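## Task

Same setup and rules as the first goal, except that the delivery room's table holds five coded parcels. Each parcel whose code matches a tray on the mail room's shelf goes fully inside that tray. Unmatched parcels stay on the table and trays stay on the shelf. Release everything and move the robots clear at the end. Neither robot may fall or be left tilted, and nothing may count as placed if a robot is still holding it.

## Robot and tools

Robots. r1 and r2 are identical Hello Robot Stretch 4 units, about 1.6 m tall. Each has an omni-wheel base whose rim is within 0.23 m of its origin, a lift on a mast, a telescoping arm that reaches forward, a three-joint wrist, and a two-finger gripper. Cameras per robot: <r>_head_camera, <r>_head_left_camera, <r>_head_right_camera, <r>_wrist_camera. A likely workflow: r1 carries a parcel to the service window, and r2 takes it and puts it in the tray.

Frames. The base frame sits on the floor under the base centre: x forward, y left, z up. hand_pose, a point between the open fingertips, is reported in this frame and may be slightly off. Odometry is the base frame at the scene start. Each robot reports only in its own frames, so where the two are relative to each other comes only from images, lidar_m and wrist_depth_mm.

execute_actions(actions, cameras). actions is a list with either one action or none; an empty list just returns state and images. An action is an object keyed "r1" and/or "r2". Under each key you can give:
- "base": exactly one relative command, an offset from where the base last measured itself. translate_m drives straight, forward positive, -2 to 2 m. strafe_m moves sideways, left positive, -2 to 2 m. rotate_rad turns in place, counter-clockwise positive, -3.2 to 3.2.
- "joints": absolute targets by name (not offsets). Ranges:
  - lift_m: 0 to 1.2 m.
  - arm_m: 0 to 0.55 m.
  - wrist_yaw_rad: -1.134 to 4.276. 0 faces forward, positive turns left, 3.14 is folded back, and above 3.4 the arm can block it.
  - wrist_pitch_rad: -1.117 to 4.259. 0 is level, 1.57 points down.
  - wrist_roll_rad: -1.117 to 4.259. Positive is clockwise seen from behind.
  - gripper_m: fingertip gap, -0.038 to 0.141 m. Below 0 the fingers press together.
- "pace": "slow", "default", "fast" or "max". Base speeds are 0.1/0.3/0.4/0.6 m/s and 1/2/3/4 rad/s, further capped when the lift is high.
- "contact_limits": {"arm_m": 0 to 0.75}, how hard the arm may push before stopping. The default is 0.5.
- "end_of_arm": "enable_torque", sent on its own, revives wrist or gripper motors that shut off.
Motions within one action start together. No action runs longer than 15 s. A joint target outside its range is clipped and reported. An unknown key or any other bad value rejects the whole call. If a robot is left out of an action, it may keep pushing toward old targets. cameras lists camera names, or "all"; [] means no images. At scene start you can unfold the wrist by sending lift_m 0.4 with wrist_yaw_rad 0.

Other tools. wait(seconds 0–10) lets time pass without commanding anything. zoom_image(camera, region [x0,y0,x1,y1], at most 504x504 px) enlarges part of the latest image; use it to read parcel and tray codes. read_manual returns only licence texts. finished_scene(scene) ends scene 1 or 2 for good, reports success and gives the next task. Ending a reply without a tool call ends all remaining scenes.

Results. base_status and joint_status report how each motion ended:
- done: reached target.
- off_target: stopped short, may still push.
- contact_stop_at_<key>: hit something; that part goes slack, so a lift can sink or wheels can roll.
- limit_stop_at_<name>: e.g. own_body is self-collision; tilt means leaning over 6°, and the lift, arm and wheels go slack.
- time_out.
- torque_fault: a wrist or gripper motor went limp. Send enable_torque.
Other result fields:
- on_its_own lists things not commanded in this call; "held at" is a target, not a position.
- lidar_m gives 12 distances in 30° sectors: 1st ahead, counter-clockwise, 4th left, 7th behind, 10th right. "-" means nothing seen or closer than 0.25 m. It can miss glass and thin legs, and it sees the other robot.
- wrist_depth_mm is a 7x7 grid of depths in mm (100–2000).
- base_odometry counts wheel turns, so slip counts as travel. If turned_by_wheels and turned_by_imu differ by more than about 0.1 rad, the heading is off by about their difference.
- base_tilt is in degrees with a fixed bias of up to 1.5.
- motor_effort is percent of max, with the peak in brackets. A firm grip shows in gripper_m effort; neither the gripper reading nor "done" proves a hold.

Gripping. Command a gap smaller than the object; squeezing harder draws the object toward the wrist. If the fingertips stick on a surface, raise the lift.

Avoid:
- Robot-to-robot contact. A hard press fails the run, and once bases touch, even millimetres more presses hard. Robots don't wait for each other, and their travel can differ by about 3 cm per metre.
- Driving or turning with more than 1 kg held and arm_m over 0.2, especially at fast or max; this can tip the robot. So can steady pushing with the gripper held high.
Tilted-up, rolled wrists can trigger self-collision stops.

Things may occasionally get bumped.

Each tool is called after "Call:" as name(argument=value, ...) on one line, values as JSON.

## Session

Call:
execute_actions(actions=[{"r1":{"joints":{"lift_m":1.1,"wrist_yaw_rad":0}},"r2":{"joints":{"lift_m":0.7,"wrist_yaw_rad":0}}}], cameras=["r1_head_left_camera","r1_head_right_camera","r2_head_left_camera","r2_head_right_camera"])

Scene clock: 4.33 s.
r1.base_odometry: x=+0.000 y=+0.000 heading=+0.000 (m, m, rad; r1's odometry frame)
r1.turned_by_wheels: +0.000 (rad since the last result)
r1.turned_by_imu: -0.001 (rad since the last result)
r1.base_tilt: forward=-0.5 right=-0.1 (deg)
r1.lidar_m: 3.34 1.57 1.14 1.12 1.17 0.95 0.92 0.96 1.24 3.61 1.09 1.20
r1.base_status: not commanded
r1.joint_positions: lift_m=+1.100 arm_m=-0.002 wrist_yaw_rad=+0.000 wrist_pitch_rad=+0.001 wrist_roll_rad=-0.011 gripper_m=+0.057
r1.joint_status: all done
r1.motor_effort: lift_m=+24(26) arm_m=+0(0) wrist_yaw_rad=+1(4) wrist_pitch_rad=-6(6) wrist_roll_rad=-2(2) gripper_m=-2(5) wheel_0=+1(1) wheel_1=+0(0) wheel_2=+1(0) (%)
r1.hand_pose: x=+0.4572 y=-0.0873 z=+1.2777 quat_wxyz=(+1.000, -0.006, +0.000, +0.000) (m; r1's base frame)
r1.wrist_depth_mm: 1618 - - - - - - / 1618 - - - - - - / 1661 - - - - - - / 1661 - - - - - - / 1661 - - - - - - / 1708 - 194 - 197 - - / 1661 - - 140 - 1921 1366
r2.base_odometry: x=+0.000 y=+0.000 heading=+0.000 (m, m, rad; r2's odometry frame)
r2.turned_by_wheels: +0.000 (rad since the last result)
r2.turned_by_imu: +0.000 (rad since the last result)
r2.base_tilt: forward=+0.2 right=+0.5 (deg)
r2.lidar_m: 2.48 3.29 2.98 3.49 2.41 2.31 1.31 0.91 0.73 0.77 1.20 2.43
r2.base_status: not commanded
r2.joint_positions: lift_m=+0.700 arm_m=-0.002 wrist_yaw_rad=+0.001 wrist_pitch_rad=+0.022 wrist_roll_rad=-0.006 gripper_m=+0.057
r2.joint_status: all done
r2.motor_effort: lift_m=+23(24) arm_m=+0(0) wrist_yaw_rad=-2(7) wrist_pitch_rad=-9(8) wrist_roll_rad=-1(2) gripper_m=-3(4) wheel_0=+1(1) wheel_1=+0(0) wheel_2=+1(0) (%)
r2.hand_pose: x=+0.4578 y=-0.0872 z=+0.8715 quat_wxyz=(+1.000, -0.003, +0.011, +0.000) (m; r2's base frame)
r2.wrist_depth_mm: - - - - - 1983 1756 / - - - - - 1921 1756 / - - - - - 1983 1756 / - - - - - 1983 1756 / - - - - - - 1808 / - - 195 - 196 1921 1808 / 1921 1808 1921 105 1921 1863 1756
pictures: r1_head_left_camera, r1_head_right_camera, r2_head_left_camera, r2_head_right_camera
Images, in order (width x height): r1_head_left_camera 420x672, r1_head_right_camera 420x672, r2_head_left_camera 420x672, r2_head_right_camera 420x672.

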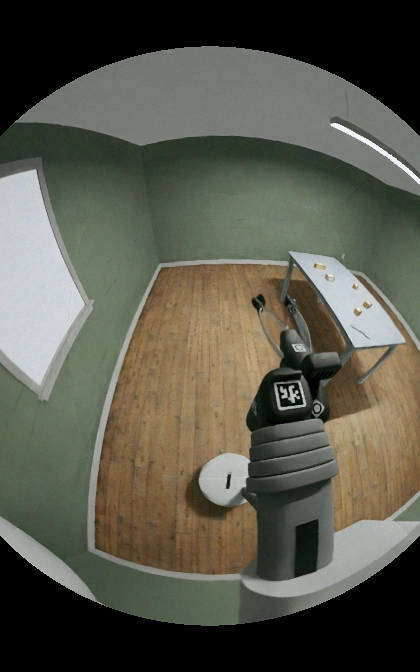

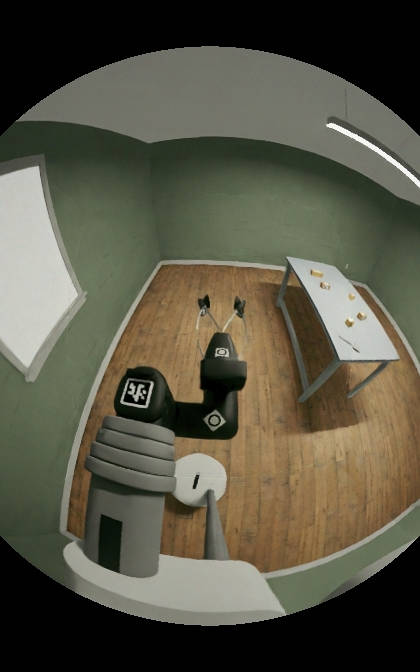

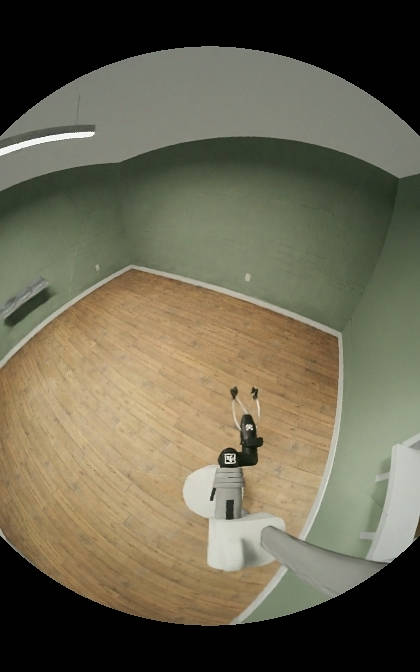

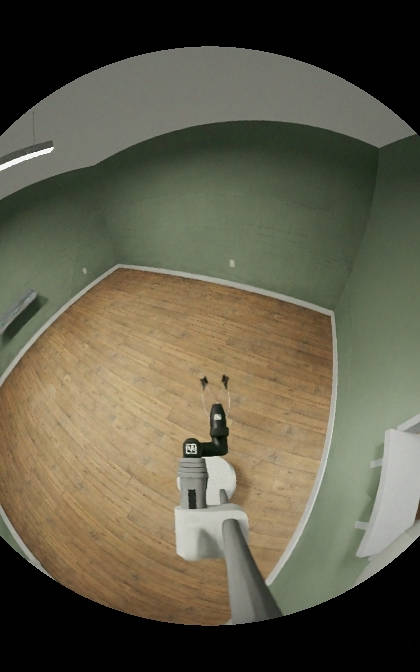

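Call:
execute_actions(actions=[{"r1":{"base":{"translate_m":1.4},"joints":{"lift_m":1.15}},"r2":{"base":{"rotate_rad":1.3}}}], cameras=[])

Call:
execute_actions(actions=[{"r1":{"base":{"rotate_rad":-1.65},"joints":{"wrist_pitch_rad":0.8}},"r2":{"base":{"translate_m":2.0},"pace":"fast"}}], cameras=["r1_head_camera","r1_wrist_camera","r2_head_camera"])

Scene clock: 16.47 s.
r1.base_odometry: x=+1.400 y=+0.000 heading=+0.000 (m, m, rad; r1's odometry frame)
r1.turned_by_wheels: +0.000 (rad since the last result)
r1.turned_by_imu: -0.006 (rad since the last result)
r1.base_tilt: forward=-0.4 right=-0.2 (deg)
r1.lidar_m: 1.95 1.58 1.17 1.10 1.10 1.57 2.32 2.39 0.92 0.86 0.91 2.03
r1.base_status: done
r1.joint_positions: lift_m=+1.150 arm_m=-0.002 wrist_yaw_rad=+0.000 wrist_pitch_rad=+0.001 wrist_roll_rad=-0.011 gripper_m=+0.057
r1.joint_status: all done
r1.motor_effort: lift_m=+22(25) arm_m=+0(0) wrist_yaw_rad=+1(1) wrist_pitch_rad=-6(6) wrist_roll_rad=-2(2) gripper_m=-2(4) wheel_0=+0(7) wheel_1=+0(5) wheel_2=+1(9) (%)
r1.hand_pose: x=+0.4572 y=-0.0874 z=+1.3278 quat_wxyz=(+1.000, -0.006, +0.000, +0.000) (m; r1's base frame)
r1.wrist_depth_mm: 1661 1808 1808 1808 1808 1756 1708 / 1618 1863 1808 1756 1808 1756 1756 / 1618 1808 1808 1756 1756 1756 1756 / 1661 1808 1756 1756 1756 1756 1756 / 1708 1808 1808 1756 1808 1756 1756 / 1708 1808 194 1756 197 1756 1756 / 1661 1808 1808 140 1708 1756 1708
r2.base_odometry: x=+0.000 y=+0.000 heading=+1.299 (m, m, rad; r2's odometry frame)
r2.turned_by_wheels: +1.299 (rad since the last result)
r2.turned_by_imu: +1.311 (rad since the last result)
r2.base_tilt: forward=+0.2 right=+0.5 (deg)
r2.lidar_m: 2.97 2.76 2.29 1.89 1.03 0.75 0.73 0.86 1.62 2.43 2.73 2.98
r2.base_status: done
r2.joint_positions: lift_m=+0.700 arm_m=-0.002 wrist_yaw_rad=+0.000 wrist_pitch_rad=+0.022 wrist_roll_rad=-0.006 gripper_m=+0.057
r2.joint_status: not commanded
r2.motor_effort: lift_m=+21(23) arm_m=+0(0) wrist_yaw_rad=-2(1) wrist_pitch_rad=-9(8) wrist_roll_rad=-1(2) gripper_m=-2(4) wheel_0=-6(11) wheel_1=-3(9) wheel_2=-5(10) (%)
r2.hand_pose: x=+0.4578 y=-0.0873 z=+0.8717 quat_wxyz=(+1.000, -0.003, +0.011, +0.000) (m; r2's base frame)
r2.wrist_depth_mm: - - - - - - - / - - - - - - - / - - - - - - - / - - - - - - - / - - - - - - - / - - 195 - 196 - - / 1863 1808 1983 105 1921 1808 1983
pictures: none
No camera images: the call's "cameras" was empty. Leave "cameras" out to get every camera's image.

Scene clock: 22.83 s.
r1.base_odometry: x=+1.400 y=+0.000 heading=-1.650 (m, m, rad; r1's odometry frame)
r1.turned_by_wheels: -1.650 (rad since the last result)
r1.turned_by_imu: -1.641 (rad since the last result)
r1.base_tilt: forward=-0.5 right=-0.2 (deg)
r1.lidar_m: 0.84 0.86 1.13 1.93 1.75 1.19 1.10 1.13 1.46 2.33 2.38 0.92
r1.base_status: done
r1.joint_positions: lift_m=+1.150 arm_m=-0.002 wrist_yaw_rad=+0.000 wrist_pitch_rad=+0.801 wrist_roll_rad=-0.011 gripper_m=+0.057
r1.joint_status: all done
r1.motor_effort: lift_m=+22(22) arm_m=+0(0) wrist_yaw_rad=+2(1) wrist_pitch_rad=-3(5) wrist_roll_rad=-2(2) gripper_m=-4(2) wheel_0=+1(5) wheel_1=+0(6) wheel_2=+1(5) (%)
r1.hand_pose: x=+0.3695 y=-0.0874 z=+1.1209 quat_wxyz=(+0.921, -0.005, +0.390, +0.002) (m; r1's base frame)
r1.wrist_depth_mm: - - - - - - - / 1138 1160 1138 1160 1160 1182 - / 931 931 931 946 931 946 - / 1808 1808 1808 1808 1808 976 1863 / 1618 1661 1661 1618 1661 1618 1661 / 1397 1397 194 1397 197 1397 1464 / 1308 1281 1308 140 1281 1281 1308
r2.base_odometry: x=+0.537 y=+1.927 heading=+1.299 (m, m, rad; r2's odometry frame)
r2.turned_by_wheels: +0.001 (rad since the last result)
r2.turned_by_imu: +0.004 (rad since the last result)
r2.base_tilt: forward=+0.2 right=+0.5 (deg)
r2.lidar_m: 1.02 1.67 1.88 1.85 2.12 2.83 2.83 3.22 2.87 2.85 1.21 1.01
r2.base_status: done
r2.joint_positions: lift_m=+0.700 arm_m=-0.002 wrist_yaw_rad=+0.000 wrist_pitch_rad=+0.022 wrist_roll_rad=-0.006 gripper_m=+0.057
r2.joint_status: not commanded
r2.motor_effort: lift_m=+21(21) arm_m=+0(0) wrist_yaw_rad=+0(0) wrist_pitch_rad=-8(8) wrist_roll_rad=-1(2) gripper_m=-3(2) wheel_0=+4(9) wheel_1=+2(7) wheel_2=+1(15) (%)
r2.hand_pose: x=+0.4578 y=-0.0874 z=+0.8717 quat_wxyz=(+1.000, -0.003, +0.011, +0.000) (m; r2's base frame)
r2.wrist_depth_mm: 1537 1464 1336 1281 1182 1118 1060 / 1576 1464 1366 1281 1205 1118 1060 / 1618 1464 1366 1281 1182 1118 1078 / 1618 1464 1397 1281 1205 1138 1078 / 1576 1499 1366 1281 1182 798 768 / 1618 1499 194 1281 196 1118 1060 / 1661 1464 1397 105 1205 1118 1078
pictures: r1_head_camera, r1_wrist_camera, r2_head_camera
Images, in order (width x height): r1_head_camera 420x560, r1_wrist_camera 616x392, r2_head_camera 420x560.

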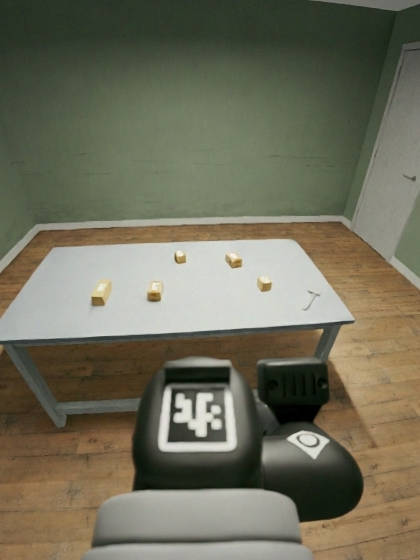

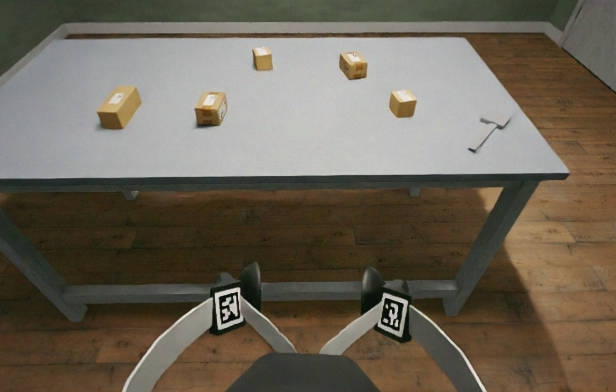

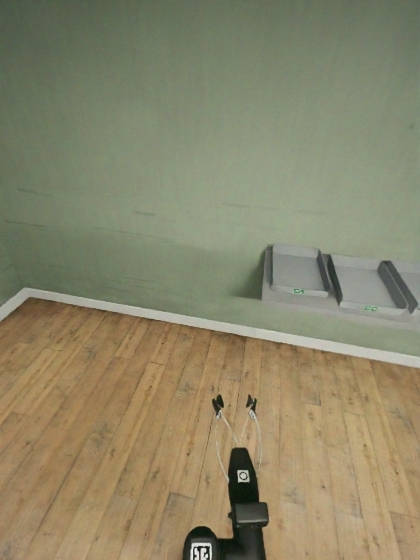

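Call:
execute_actions(actions=[{"r1":{"base":{"translate_m":0.52},"joints":{"lift_m":1.2,"wrist_pitch_rad":1.4,"arm_m":0.2}},"r2":{"base":{"rotate_rad":-0.7}}}], cameras=["r1_wrist_camera","r2_wrist_camera"])

Scene clock: 29.03 s.
r1.base_odometry: x=+1.359 y=-0.518 heading=-1.650 (m, m, rad; r1's odometry frame)
r1.turned_by_wheels: +0.000 (rad since the last result)
r1.turned_by_imu: -0.003 (rad since the last result)
r1.base_tilt: forward=-0.4 right=-0.2 (deg)
r1.lidar_m: 0.31 0.36 0.47 1.97 2.04 1.78 1.63 1.67 2.22 2.22 0.53 0.37
r1.base_status: done
r1.joint_positions: lift_m=+1.199 arm_m=+0.199 wrist_yaw_rad=+0.000 wrist_pitch_rad=+1.400 wrist_roll_rad=-0.011 gripper_m=+0.057
r1.joint_status: all done
r1.motor_effort: lift_m=+23(25) arm_m=+8(9) wrist_yaw_rad=+2(2) wrist_pitch_rad=+0(2) wrist_roll_rad=-2(2) gripper_m=-7(1) wheel_0=+0(5) wheel_1=+0(6) wheel_2=+0(11) (%)
r1.hand_pose: x=+0.4185 y=-0.0874 z=+1.0931 quat_wxyz=(+0.765, -0.004, +0.644, +0.004) (m; r1's base frame)
r1.wrist_depth_mm: 640 634 627 627 615 621 621 / 615 615 615 609 609 603 597 / 597 591 591 591 585 580 585 / 580 580 569 574 574 569 569 / 559 559 559 559 559 554 544 / 559 549 194 544 197 544 544 / 1281 1255 1281 140 1255 1255 1281
r2.base_odometry: x=+0.537 y=+1.927 heading=+0.600 (m, m, rad; r2's odometry frame)
r2.turned_by_wheels: -0.699 (rad since the last result)
r2.turned_by_imu: -0.707 (rad since the last result)
r2.base_tilt: forward=+0.2 right=+0.5 (deg)
r2.lidar_m: 1.07 1.02 1.56 1.96 1.88 1.99 2.82 2.74 2.93 2.96 2.85 2.01
r2.base_status: done
r2.joint_positions: lift_m=+0.700 arm_m=-0.002 wrist_yaw_rad=+0.000 wrist_pitch_rad=+0.022 wrist_roll_rad=-0.006 gripper_m=+0.057
r2.joint_status: not commanded
r2.motor_effort: lift_m=+21(21) arm_m=+0(0) wrist_yaw_rad=+0(2) wrist_pitch_rad=-7(8) wrist_roll_rad=-2(3) gripper_m=-4(3) wheel_0=+4(11) wheel_1=+1(9) wheel_2=+5(10) (%)
r2.hand_pose: x=+0.4578 y=-0.0874 z=+0.8717 quat_wxyz=(+1.000, -0.003, +0.011, +0.000) (m; r2's base frame)
r2.wrist_depth_mm: 1078 1182 1281 1430 1618 1756 - / 1078 1182 1281 1430 1576 1808 - / 1078 1182 1281 1430 1618 1808 - / 1078 1205 1281 1430 1618 1808 - / 1078 854 891 991 1281 1808 - / 1078 1182 195 1430 196 1863 - / 1098 1160 1308 105 1661 1708 1921
pictures: r1_wrist_camera, r2_wrist_camera
Images, in order (width x height): r1_wrist_camera 616x392, r2_wrist_camera 616x392.

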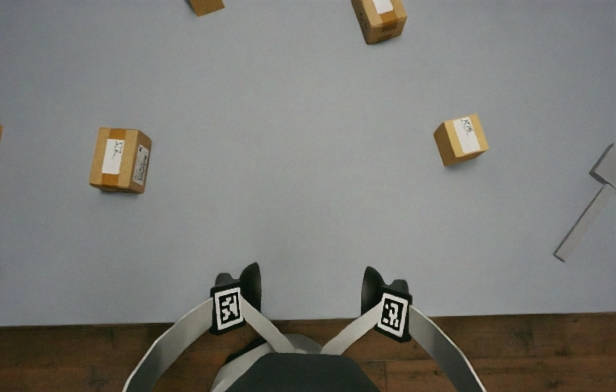

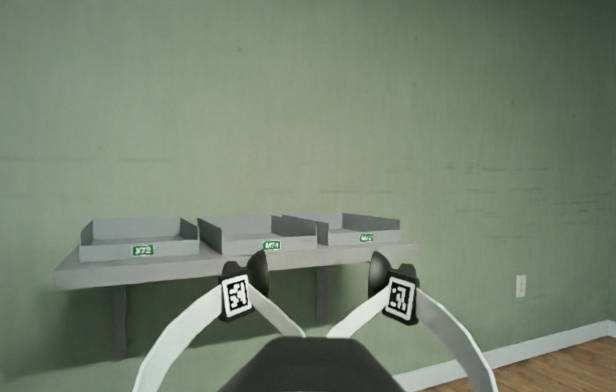

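Overturned r2. Correct and approach.

Call:
execute_actions(actions=[{"r2":{"base":{"rotate_rad":0.35}}}], cameras=[])

Call:
execute_actions(actions=[{"r2":{"base":{"strafe_m":-0.35}}}], cameras=["r2_wrist_camera"])

Call:
zoom_image(camera="r2_wrist_camera", region=[50, 200, 550, 280])

Scene clock: 33.80 s.
r1.base_odometry: x=+1.359 y=-0.518 heading=-1.650 (m, m, rad; r1's odometry frame)
r1.turned_by_wheels: +0.000 (rad since the last result)
r1.turned_by_imu: -0.001 (rad since the last result)
r1.base_tilt: forward=-0.4 right=-0.2 (deg)
r1.lidar_m: 0.32 0.32 0.47 1.98 2.03 1.74 1.63 1.68 2.17 2.21 0.54 0.36
r1.base_status: not commanded
r1.joint_positions: lift_m=+1.199 arm_m=+0.199 wrist_yaw_rad=+0.000 wrist_pitch_rad=+1.400 wrist_roll_rad=-0.011 gripper_m=+0.057
r1.joint_status: not commanded
r1.motor_effort: lift_m=+23(23) arm_m=+7(7) wrist_yaw_rad=+2(2) wrist_pitch_rad=+0(0) wrist_roll_rad=-2(2) gripper_m=-4(4) wheel_0=-1(0) wheel_1=+0(0) wheel_2=+0(0) (%)
r1.hand_pose: x=+0.4186 y=-0.0874 z=+1.0931 quat_wxyz=(+0.765, -0.004, +0.644, +0.004) (m; r1's base frame)
r1.wrist_depth_mm: 640 634 627 627 615 621 615 / 615 615 609 603 603 603 603 / 603 591 591 591 585 580 585 / 585 574 569 580 569 569 564 / 569 564 564 559 554 549 554 / 554 554 194 549 197 544 544 / 1281 1281 1255 140 1255 1255 1255
r2.base_odometry: x=+0.537 y=+1.927 heading=+0.949 (m, m, rad; r2's odometry frame)
r2.turned_by_wheels: +0.349 (rad since the last result)
r2.turned_by_imu: +0.352 (rad since the last result)
r2.base_tilt: forward=+0.1 right=+0.5 (deg)
r2.lidar_m: 1.01 1.50 1.85 1.88 1.90 2.38 2.82 2.82 3.13 2.84 2.47 1.11
r2.base_status: done
r2.joint_positions: lift_m=+0.700 arm_m=-0.002 wrist_yaw_rad=+0.000 wrist_pitch_rad=+0.022 wrist_roll_rad=-0.006 gripper_m=+0.057
r2.joint_status: not commanded
r2.motor_effort: lift_m=+21(21) arm_m=+0(0) wrist_yaw_rad=+0(0) wrist_pitch_rad=-8(8) wrist_roll_rad=-2(2) gripper_m=-5(4) wheel_0=-5(10) wheel_1=-2(8) wheel_2=-5(9) (%)
r2.hand_pose: x=+0.4578 y=-0.0874 z=+0.8717 quat_wxyz=(+1.000, -0.003, +0.011, +0.000) (m; r2's base frame)
r2.wrist_depth_mm: 1182 1205 1229 1229 1255 1281 1308 / 1182 1205 1229 1255 1281 1308 1336 / 1205 1205 1229 1255 1308 1308 1308 / 1205 1229 1255 1255 1281 1308 1336 / 1205 1255 1255 891 878 878 917 / 1205 1229 194 1281 196 1336 1366 / 1205 1229 1255 105 1308 1336 1366
pictures: none
No camera images: the call's "cameras" was empty. Leave "cameras" out to get every camera's image.

Scene clock: 36.30 s.
r1.base_odometry: x=+1.359 y=-0.518 heading=-1.650 (m, m, rad; r1's odometry frame)
r1.turned_by_wheels: +0.000 (rad since the last result)
r1.turned_by_imu: -0.001 (rad since the last result)
r1.base_tilt: forward=-0.4 right=-0.2 (deg)
r1.lidar_m: 0.33 0.35 0.46 1.97 2.02 1.76 1.61 1.66 2.21 2.23 0.53 0.35
r1.base_status: not commanded
r1.joint_positions: lift_m=+1.199 arm_m=+0.199 wrist_yaw_rad=+0.000 wrist_pitch_rad=+1.400 wrist_roll_rad=-0.011 gripper_m=+0.057
r1.joint_status: not commanded
r1.motor_effort: lift_m=+23(23) arm_m=+7(7) wrist_yaw_rad=+2(2) wrist_pitch_rad=+0(1) wrist_roll_rad=-2(2) gripper_m=-3(2) wheel_0=+0(0) wheel_1=+0(0) wheel_2=+0(0) (%)
r1.hand_pose: x=+0.4186 y=-0.0874 z=+1.0931 quat_wxyz=(+0.765, -0.004, +0.644, +0.004) (m; r1's base frame)
r1.wrist_depth_mm: 634 627 627 627 615 621 615 / 621 615 615 609 603 597 597 / 597 597 597 591 591 580 580 / 580 574 574 569 569 569 569 / 569 564 564 559 554 559 554 / 549 549 194 544 197 544 539 / 1281 1255 1255 140 1255 1255 1255
r2.base_odometry: x=+0.821 y=+1.723 heading=+0.949 (m, m, rad; r2's odometry frame)
r2.turned_by_wheels: +0.000 (rad since the last result)
r2.turned_by_imu: +0.000 (rad since the last result)
r2.base_tilt: forward=+0.2 right=+0.5 (deg)
r2.lidar_m: 1.05 1.08 1.94 2.23 2.26 2.80 2.77 2.82 2.75 2.51 2.51 1.18
r2.base_status: done
r2.joint_positions: lift_m=+0.700 arm_m=-0.002 wrist_yaw_rad=+0.000 wrist_pitch_rad=+0.022 wrist_roll_rad=-0.006 gripper_m=+0.057
r2.joint_status: not commanded
r2.motor_effort: lift_m=+21(21) arm_m=+0(0) wrist_yaw_rad=+1(0) wrist_pitch_rad=-8(8) wrist_roll_rad=-2(1) gripper_m=-5(4) wheel_0=+4(10) wheel_1=-1(10) wheel_2=+0(2) (%)
r2.hand_pose: x=+0.4578 y=-0.0874 z=+0.8717 quat_wxyz=(+1.000, -0.003, +0.011, +0.000) (m; r2's base frame)
r2.wrist_depth_mm: 1205 1255 1255 1308 1308 1336 1366 / 1229 1255 1281 1308 1308 1336 1366 / 1229 1255 1281 1308 1308 1336 1366 / 1255 1255 1281 1308 1336 1366 1366 / 1281 904 917 891 917 1336 1366 / 1255 1255 195 1308 196 1366 1397 / 1281 1255 1281 105 1366 1366 1430
pictures: r2_wrist_camera
Images, in order (width x height): r2_wrist_camera 616x392.

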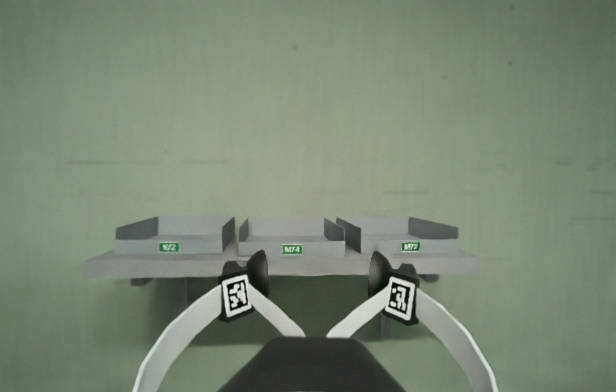

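Region (50, 200, 550, 280) of r2_wrist_camera's 616x392 image, scaled by 1.008; it fills the top 81 rows of this view, and the rest is white.

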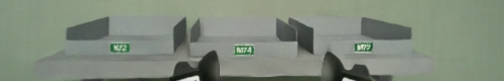

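Call:
execute_actions(actions=[{"r1":{"base":{"strafe_m":0.3},"joints":{"lift_m":1.1,"wrist_pitch_rad":1.57,"arm_m":0.43,"gripper_m":0.1}},"r2":{"base":{"rotate_rad":0.12}}}], cameras=["r1_wrist_camera"])

Call:
execute_actions(actions=[{"r2":{"base":{"translate_m":0.5}}}], cameras=["r2_wrist_camera"])

Scene clock: 44.93 s.
r1.base_odometry: x=+1.658 y=-0.542 heading=-1.650 (m, m, rad; r1's odometry frame)
r1.turned_by_wheels: +0.000 (rad since the last result)
r1.turned_by_imu: -0.002 (rad since the last result)
r1.base_tilt: forward=-0.4 right=-0.2 (deg)
r1.lidar_m: 0.28 0.32 0.41 1.67 1.74 1.74 1.64 1.70 2.23 2.54 0.46 0.32
r1.base_status: done
r1.joint_positions: lift_m=+1.100 arm_m=+0.429 wrist_yaw_rad=+0.000 wrist_pitch_rad=+1.570 wrist_roll_rad=-0.011 gripper_m=+0.100
r1.joint_status: all done
r1.motor_effort: lift_m=+18(21) arm_m=+7(9) wrist_yaw_rad=+1(2) wrist_pitch_rad=+1(5) wrist_roll_rad=-3(2) gripper_m=-4(7) wheel_0=+0(10) wheel_1=-1(10) wheel_2=+0(1) (%)
r1.hand_pose: x=+0.5998 y=-0.0874 z=+0.9900 quat_wxyz=(+0.707, -0.004, +0.707, +0.004) (m; r1's base frame)
r1.wrist_depth_mm: 466 459 455 455 442 449 452 / 459 459 459 452 449 449 445 / 459 459 455 452 455 445 449 / 462 459 455 455 452 449 442 / 462 452 455 452 449 445 442 / 459 452 198 449 211 445 442 / 459 455 452 141 449 445 445
r2.base_odometry: x=+0.821 y=+1.723 heading=+1.069 (m, m, rad; r2's odometry frame)
r2.turned_by_wheels: +0.119 (rad since the last result)
r2.turned_by_imu: +0.120 (rad since the last result)
r2.base_tilt: forward=+0.2 right=+0.5 (deg)
r2.lidar_m: 1.04 1.11 2.17 2.24 2.31 2.91 2.78 2.89 2.62 2.51 2.19 1.11
r2.base_status: done
r2.joint_positions: lift_m=+0.700 arm_m=-0.002 wrist_yaw_rad=+0.000 wrist_pitch_rad=+0.022 wrist_roll_rad=-0.006 gripper_m=+0.057
r2.joint_status: not commanded
r2.motor_effort: lift_m=+21(21) arm_m=+0(0) wrist_yaw_rad=-1(0) wrist_pitch_rad=-7(9) wrist_roll_rad=-1(2) gripper_m=-3(4) wheel_0=-6(3) wheel_1=-1(8) wheel_2=-3(11) (%)
r2.hand_pose: x=+0.4578 y=-0.0874 z=+0.8717 quat_wxyz=(+1.000, -0.003, +0.011, +0.000) (m; r2's base frame)
r2.wrist_depth_mm: 1336 1308 1281 1281 1255 1255 1255 / 1308 1281 1308 1281 1255 1255 1255 / 1336 1308 1308 1281 1281 1255 1255 / 1336 1336 1281 1308 1281 1281 1281 / 1336 1336 931 866 878 878 1255 / 1336 1336 195 1281 196 1281 1281 / 1366 1336 1336 105 1308 1281 1281
pictures: r1_wrist_camera
Images, in order (width x height): r1_wrist_camera 616x392.

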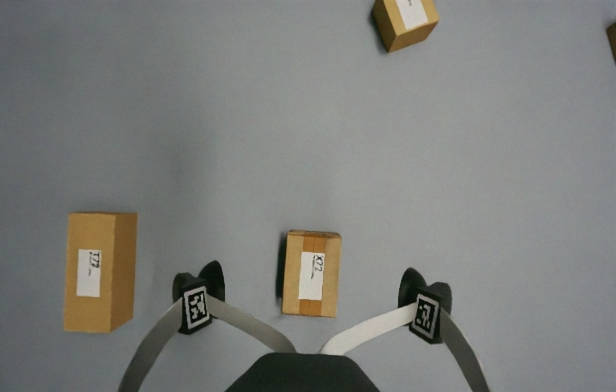

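Scene clock: 48.10 s.
r1.base_odometry: x=+1.658 y=-0.542 heading=-1.650 (m, m, rad; r1's odometry frame)
r1.turned_by_wheels: +0.000 (rad since the last result)
r1.turned_by_imu: -0.001 (rad since the last result)
r1.base_tilt: forward=-0.5 right=-0.3 (deg)
r1.lidar_m: 0.29 0.33 0.44 1.69 1.72 1.79 1.65 1.72 2.21 2.53 0.50 0.32
r1.base_status: not commanded
r1.joint_positions: lift_m=+1.100 arm_m=+0.429 wrist_yaw_rad=+0.000 wrist_pitch_rad=+1.570 wrist_roll_rad=-0.011 gripper_m=+0.100
r1.joint_status: not commanded
r1.motor_effort: lift_m=+17(17) arm_m=+8(8) wrist_yaw_rad=+1(1) wrist_pitch_rad=+1(0) wrist_roll_rad=-2(2) gripper_m=-2(2) wheel_0=+0(0) wheel_1=-1(1) wheel_2=+0(0) (%)
r1.hand_pose: x=+0.5998 y=-0.0874 z=+0.9900 quat_wxyz=(+0.707, -0.004, +0.707, +0.004) (m; r1's base frame)
r1.wrist_depth_mm: 466 462 455 455 442 449 449 / 466 459 455 455 452 452 449 / 459 462 459 452 452 449 449 / 462 459 455 455 452 449 449 / 462 449 455 449 449 445 445 / 459 449 198 452 211 445 445 / 459 455 455 141 452 442 445
r2.base_odometry: x=+1.062 y=+2.161 heading=+1.069 (m, m, rad; r2's odometry frame)
r2.turned_by_wheels: +0.000 (rad since the last result)
r2.turned_by_imu: +0.001 (rad since the last result)
r2.base_tilt: forward=+0.2 right=+0.5 (deg)
r2.lidar_m: 0.54 0.56 1.46 2.22 2.33 3.12 3.34 3.38 2.60 2.51 0.82 0.58
r2.base_status: done
r2.joint_positions: lift_m=+0.700 arm_m=-0.002 wrist_yaw_rad=+0.000 wrist_pitch_rad=+0.022 wrist_roll_rad=-0.006 gripper_m=+0.057
r2.joint_status: not commanded
r2.motor_effort: lift_m=+21(21) arm_m=+0(0) wrist_yaw_rad=+1(1) wrist_pitch_rad=-8(7) wrist_roll_rad=-3(2) gripper_m=-4(4) wheel_0=+3(10) wheel_1=+3(6) wheel_2=-3(11) (%)
r2.hand_pose: x=+0.4578 y=-0.0874 z=+0.8717 quat_wxyz=(+1.000, -0.003, +0.011, +0.000) (m; r2's base frame)
r2.wrist_depth_mm: 809 809 788 788 778 768 759 / 820 809 798 788 778 778 768 / 820 809 798 798 778 778 768 / 820 820 809 788 788 778 768 / 831 778 768 715 715 723 723 / 436 433 195 512 197 421 517 / 357 355 357 105 357 340 359
pictures: r2_wrist_camera
Images, in order (width x height): r2_wrist_camera 616x392.

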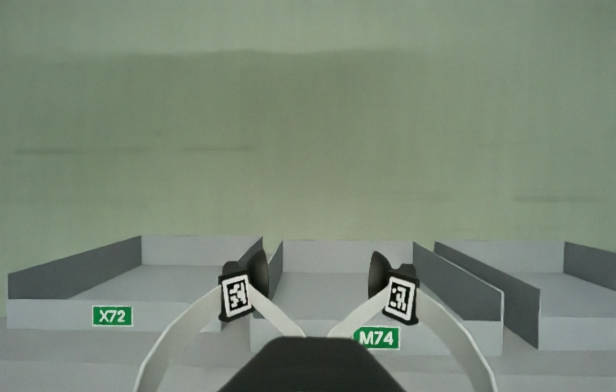

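Call:
execute_actions(actions=[{"r1":{"joints":{"lift_m":0.9,"arm_m":0.41,"wrist_roll_rad":0.05}},"r2":{"base":{"strafe_m":-0.3}}}], cameras=["r2_wrist_camera"])

Call:
execute_actions(actions=[{"r1":{"joints":{"gripper_m":0.01}}}], cameras=[])

Call:
execute_actions(actions=[{"r1":{"joints":{"lift_m":1.15,"arm_m":0.1}}}], cameras=["r1_wrist_camera","r1_head_left_camera","r1_head_right_camera"])

Scene clock: 59.00 s.
r1.base_odometry: x=+1.658 y=-0.542 heading=-1.650 (m, m, rad; r1's odometry frame)
r1.turned_by_wheels: +0.000 (rad since the last result)
r1.turned_by_imu: -0.001 (rad since the last result)
r1.base_tilt: forward=-0.3 right=-0.2 (deg)
r1.lidar_m: 0.30 0.33 0.43 1.67 1.72 1.77 1.65 1.66 2.19 2.55 0.49 0.36
r1.base_status: not commanded
r1.joint_positions: lift_m=+0.900 arm_m=+0.411 wrist_yaw_rad=+0.000 wrist_pitch_rad=+1.570 wrist_roll_rad=+0.049 gripper_m=+0.100
r1.joint_status: all done
r1.motor_effort: lift_m=+17(17) arm_m=-8(9) wrist_yaw_rad=+1(2) wrist_pitch_rad=+0(0) wrist_roll_rad=+0(1) gripper_m=-3(3) wheel_0=+0(0) wheel_1=-1(1) wheel_2=+0(0) (%)
r1.hand_pose: x=+0.5825 y=-0.0874 z=+0.7900 quat_wxyz=(+0.707, +0.017, +0.707, -0.017) (m; r1's base frame)
r1.wrist_depth_mm: 256 255 253 252 251 250 248 / 256 254 253 252 250 249 248 / 255 254 252 251 249 249 247 / 255 253 252 251 249 248 248 / 255 253 252 200 249 248 246 / 255 253 198 200 199 247 246 / 253 252 251 141 248 247 246
r2.base_odometry: x=+1.324 y=+2.017 heading=+1.069 (m, m, rad; r2's odometry frame)
r2.turned_by_wheels: +0.000 (rad since the last result)
r2.turned_by_imu: +0.000 (rad since the last result)
r2.base_tilt: forward=+0.2 right=+0.5 (deg)
r2.lidar_m: 0.56 0.59 0.81 2.53 2.64 3.41 3.32 3.16 2.30 2.21 1.48 0.58
r2.base_status: done
r2.joint_positions: lift_m=+0.700 arm_m=-0.002 wrist_yaw_rad=+0.000 wrist_pitch_rad=+0.022 wrist_roll_rad=-0.006 gripper_m=+0.057
r2.joint_status: not commanded
r2.motor_effort: lift_m=+20(21) arm_m=+0(0) wrist_yaw_rad=-1(1) wrist_pitch_rad=-8(8) wrist_roll_rad=-2(1) gripper_m=-3(4) wheel_0=+3(11) wheel_1=+0(11) wheel_2=+0(2) (%)
r2.hand_pose: x=+0.4578 y=-0.0874 z=+0.8717 quat_wxyz=(+1.000, -0.003, +0.011, +0.000) (m; r2's base frame)
r2.wrist_depth_mm: 809 809 798 788 778 778 768 / 820 809 809 788 788 768 768 / 820 820 820 798 788 778 778 / 820 809 809 798 788 778 778 / 788 741 732 741 741 778 788 / 455 508 195 512 196 512 778 / 364 357 355 105 359 342 788
pictures: r2_wrist_camera
Images, in order (width x height): r2_wrist_camera 616x392.

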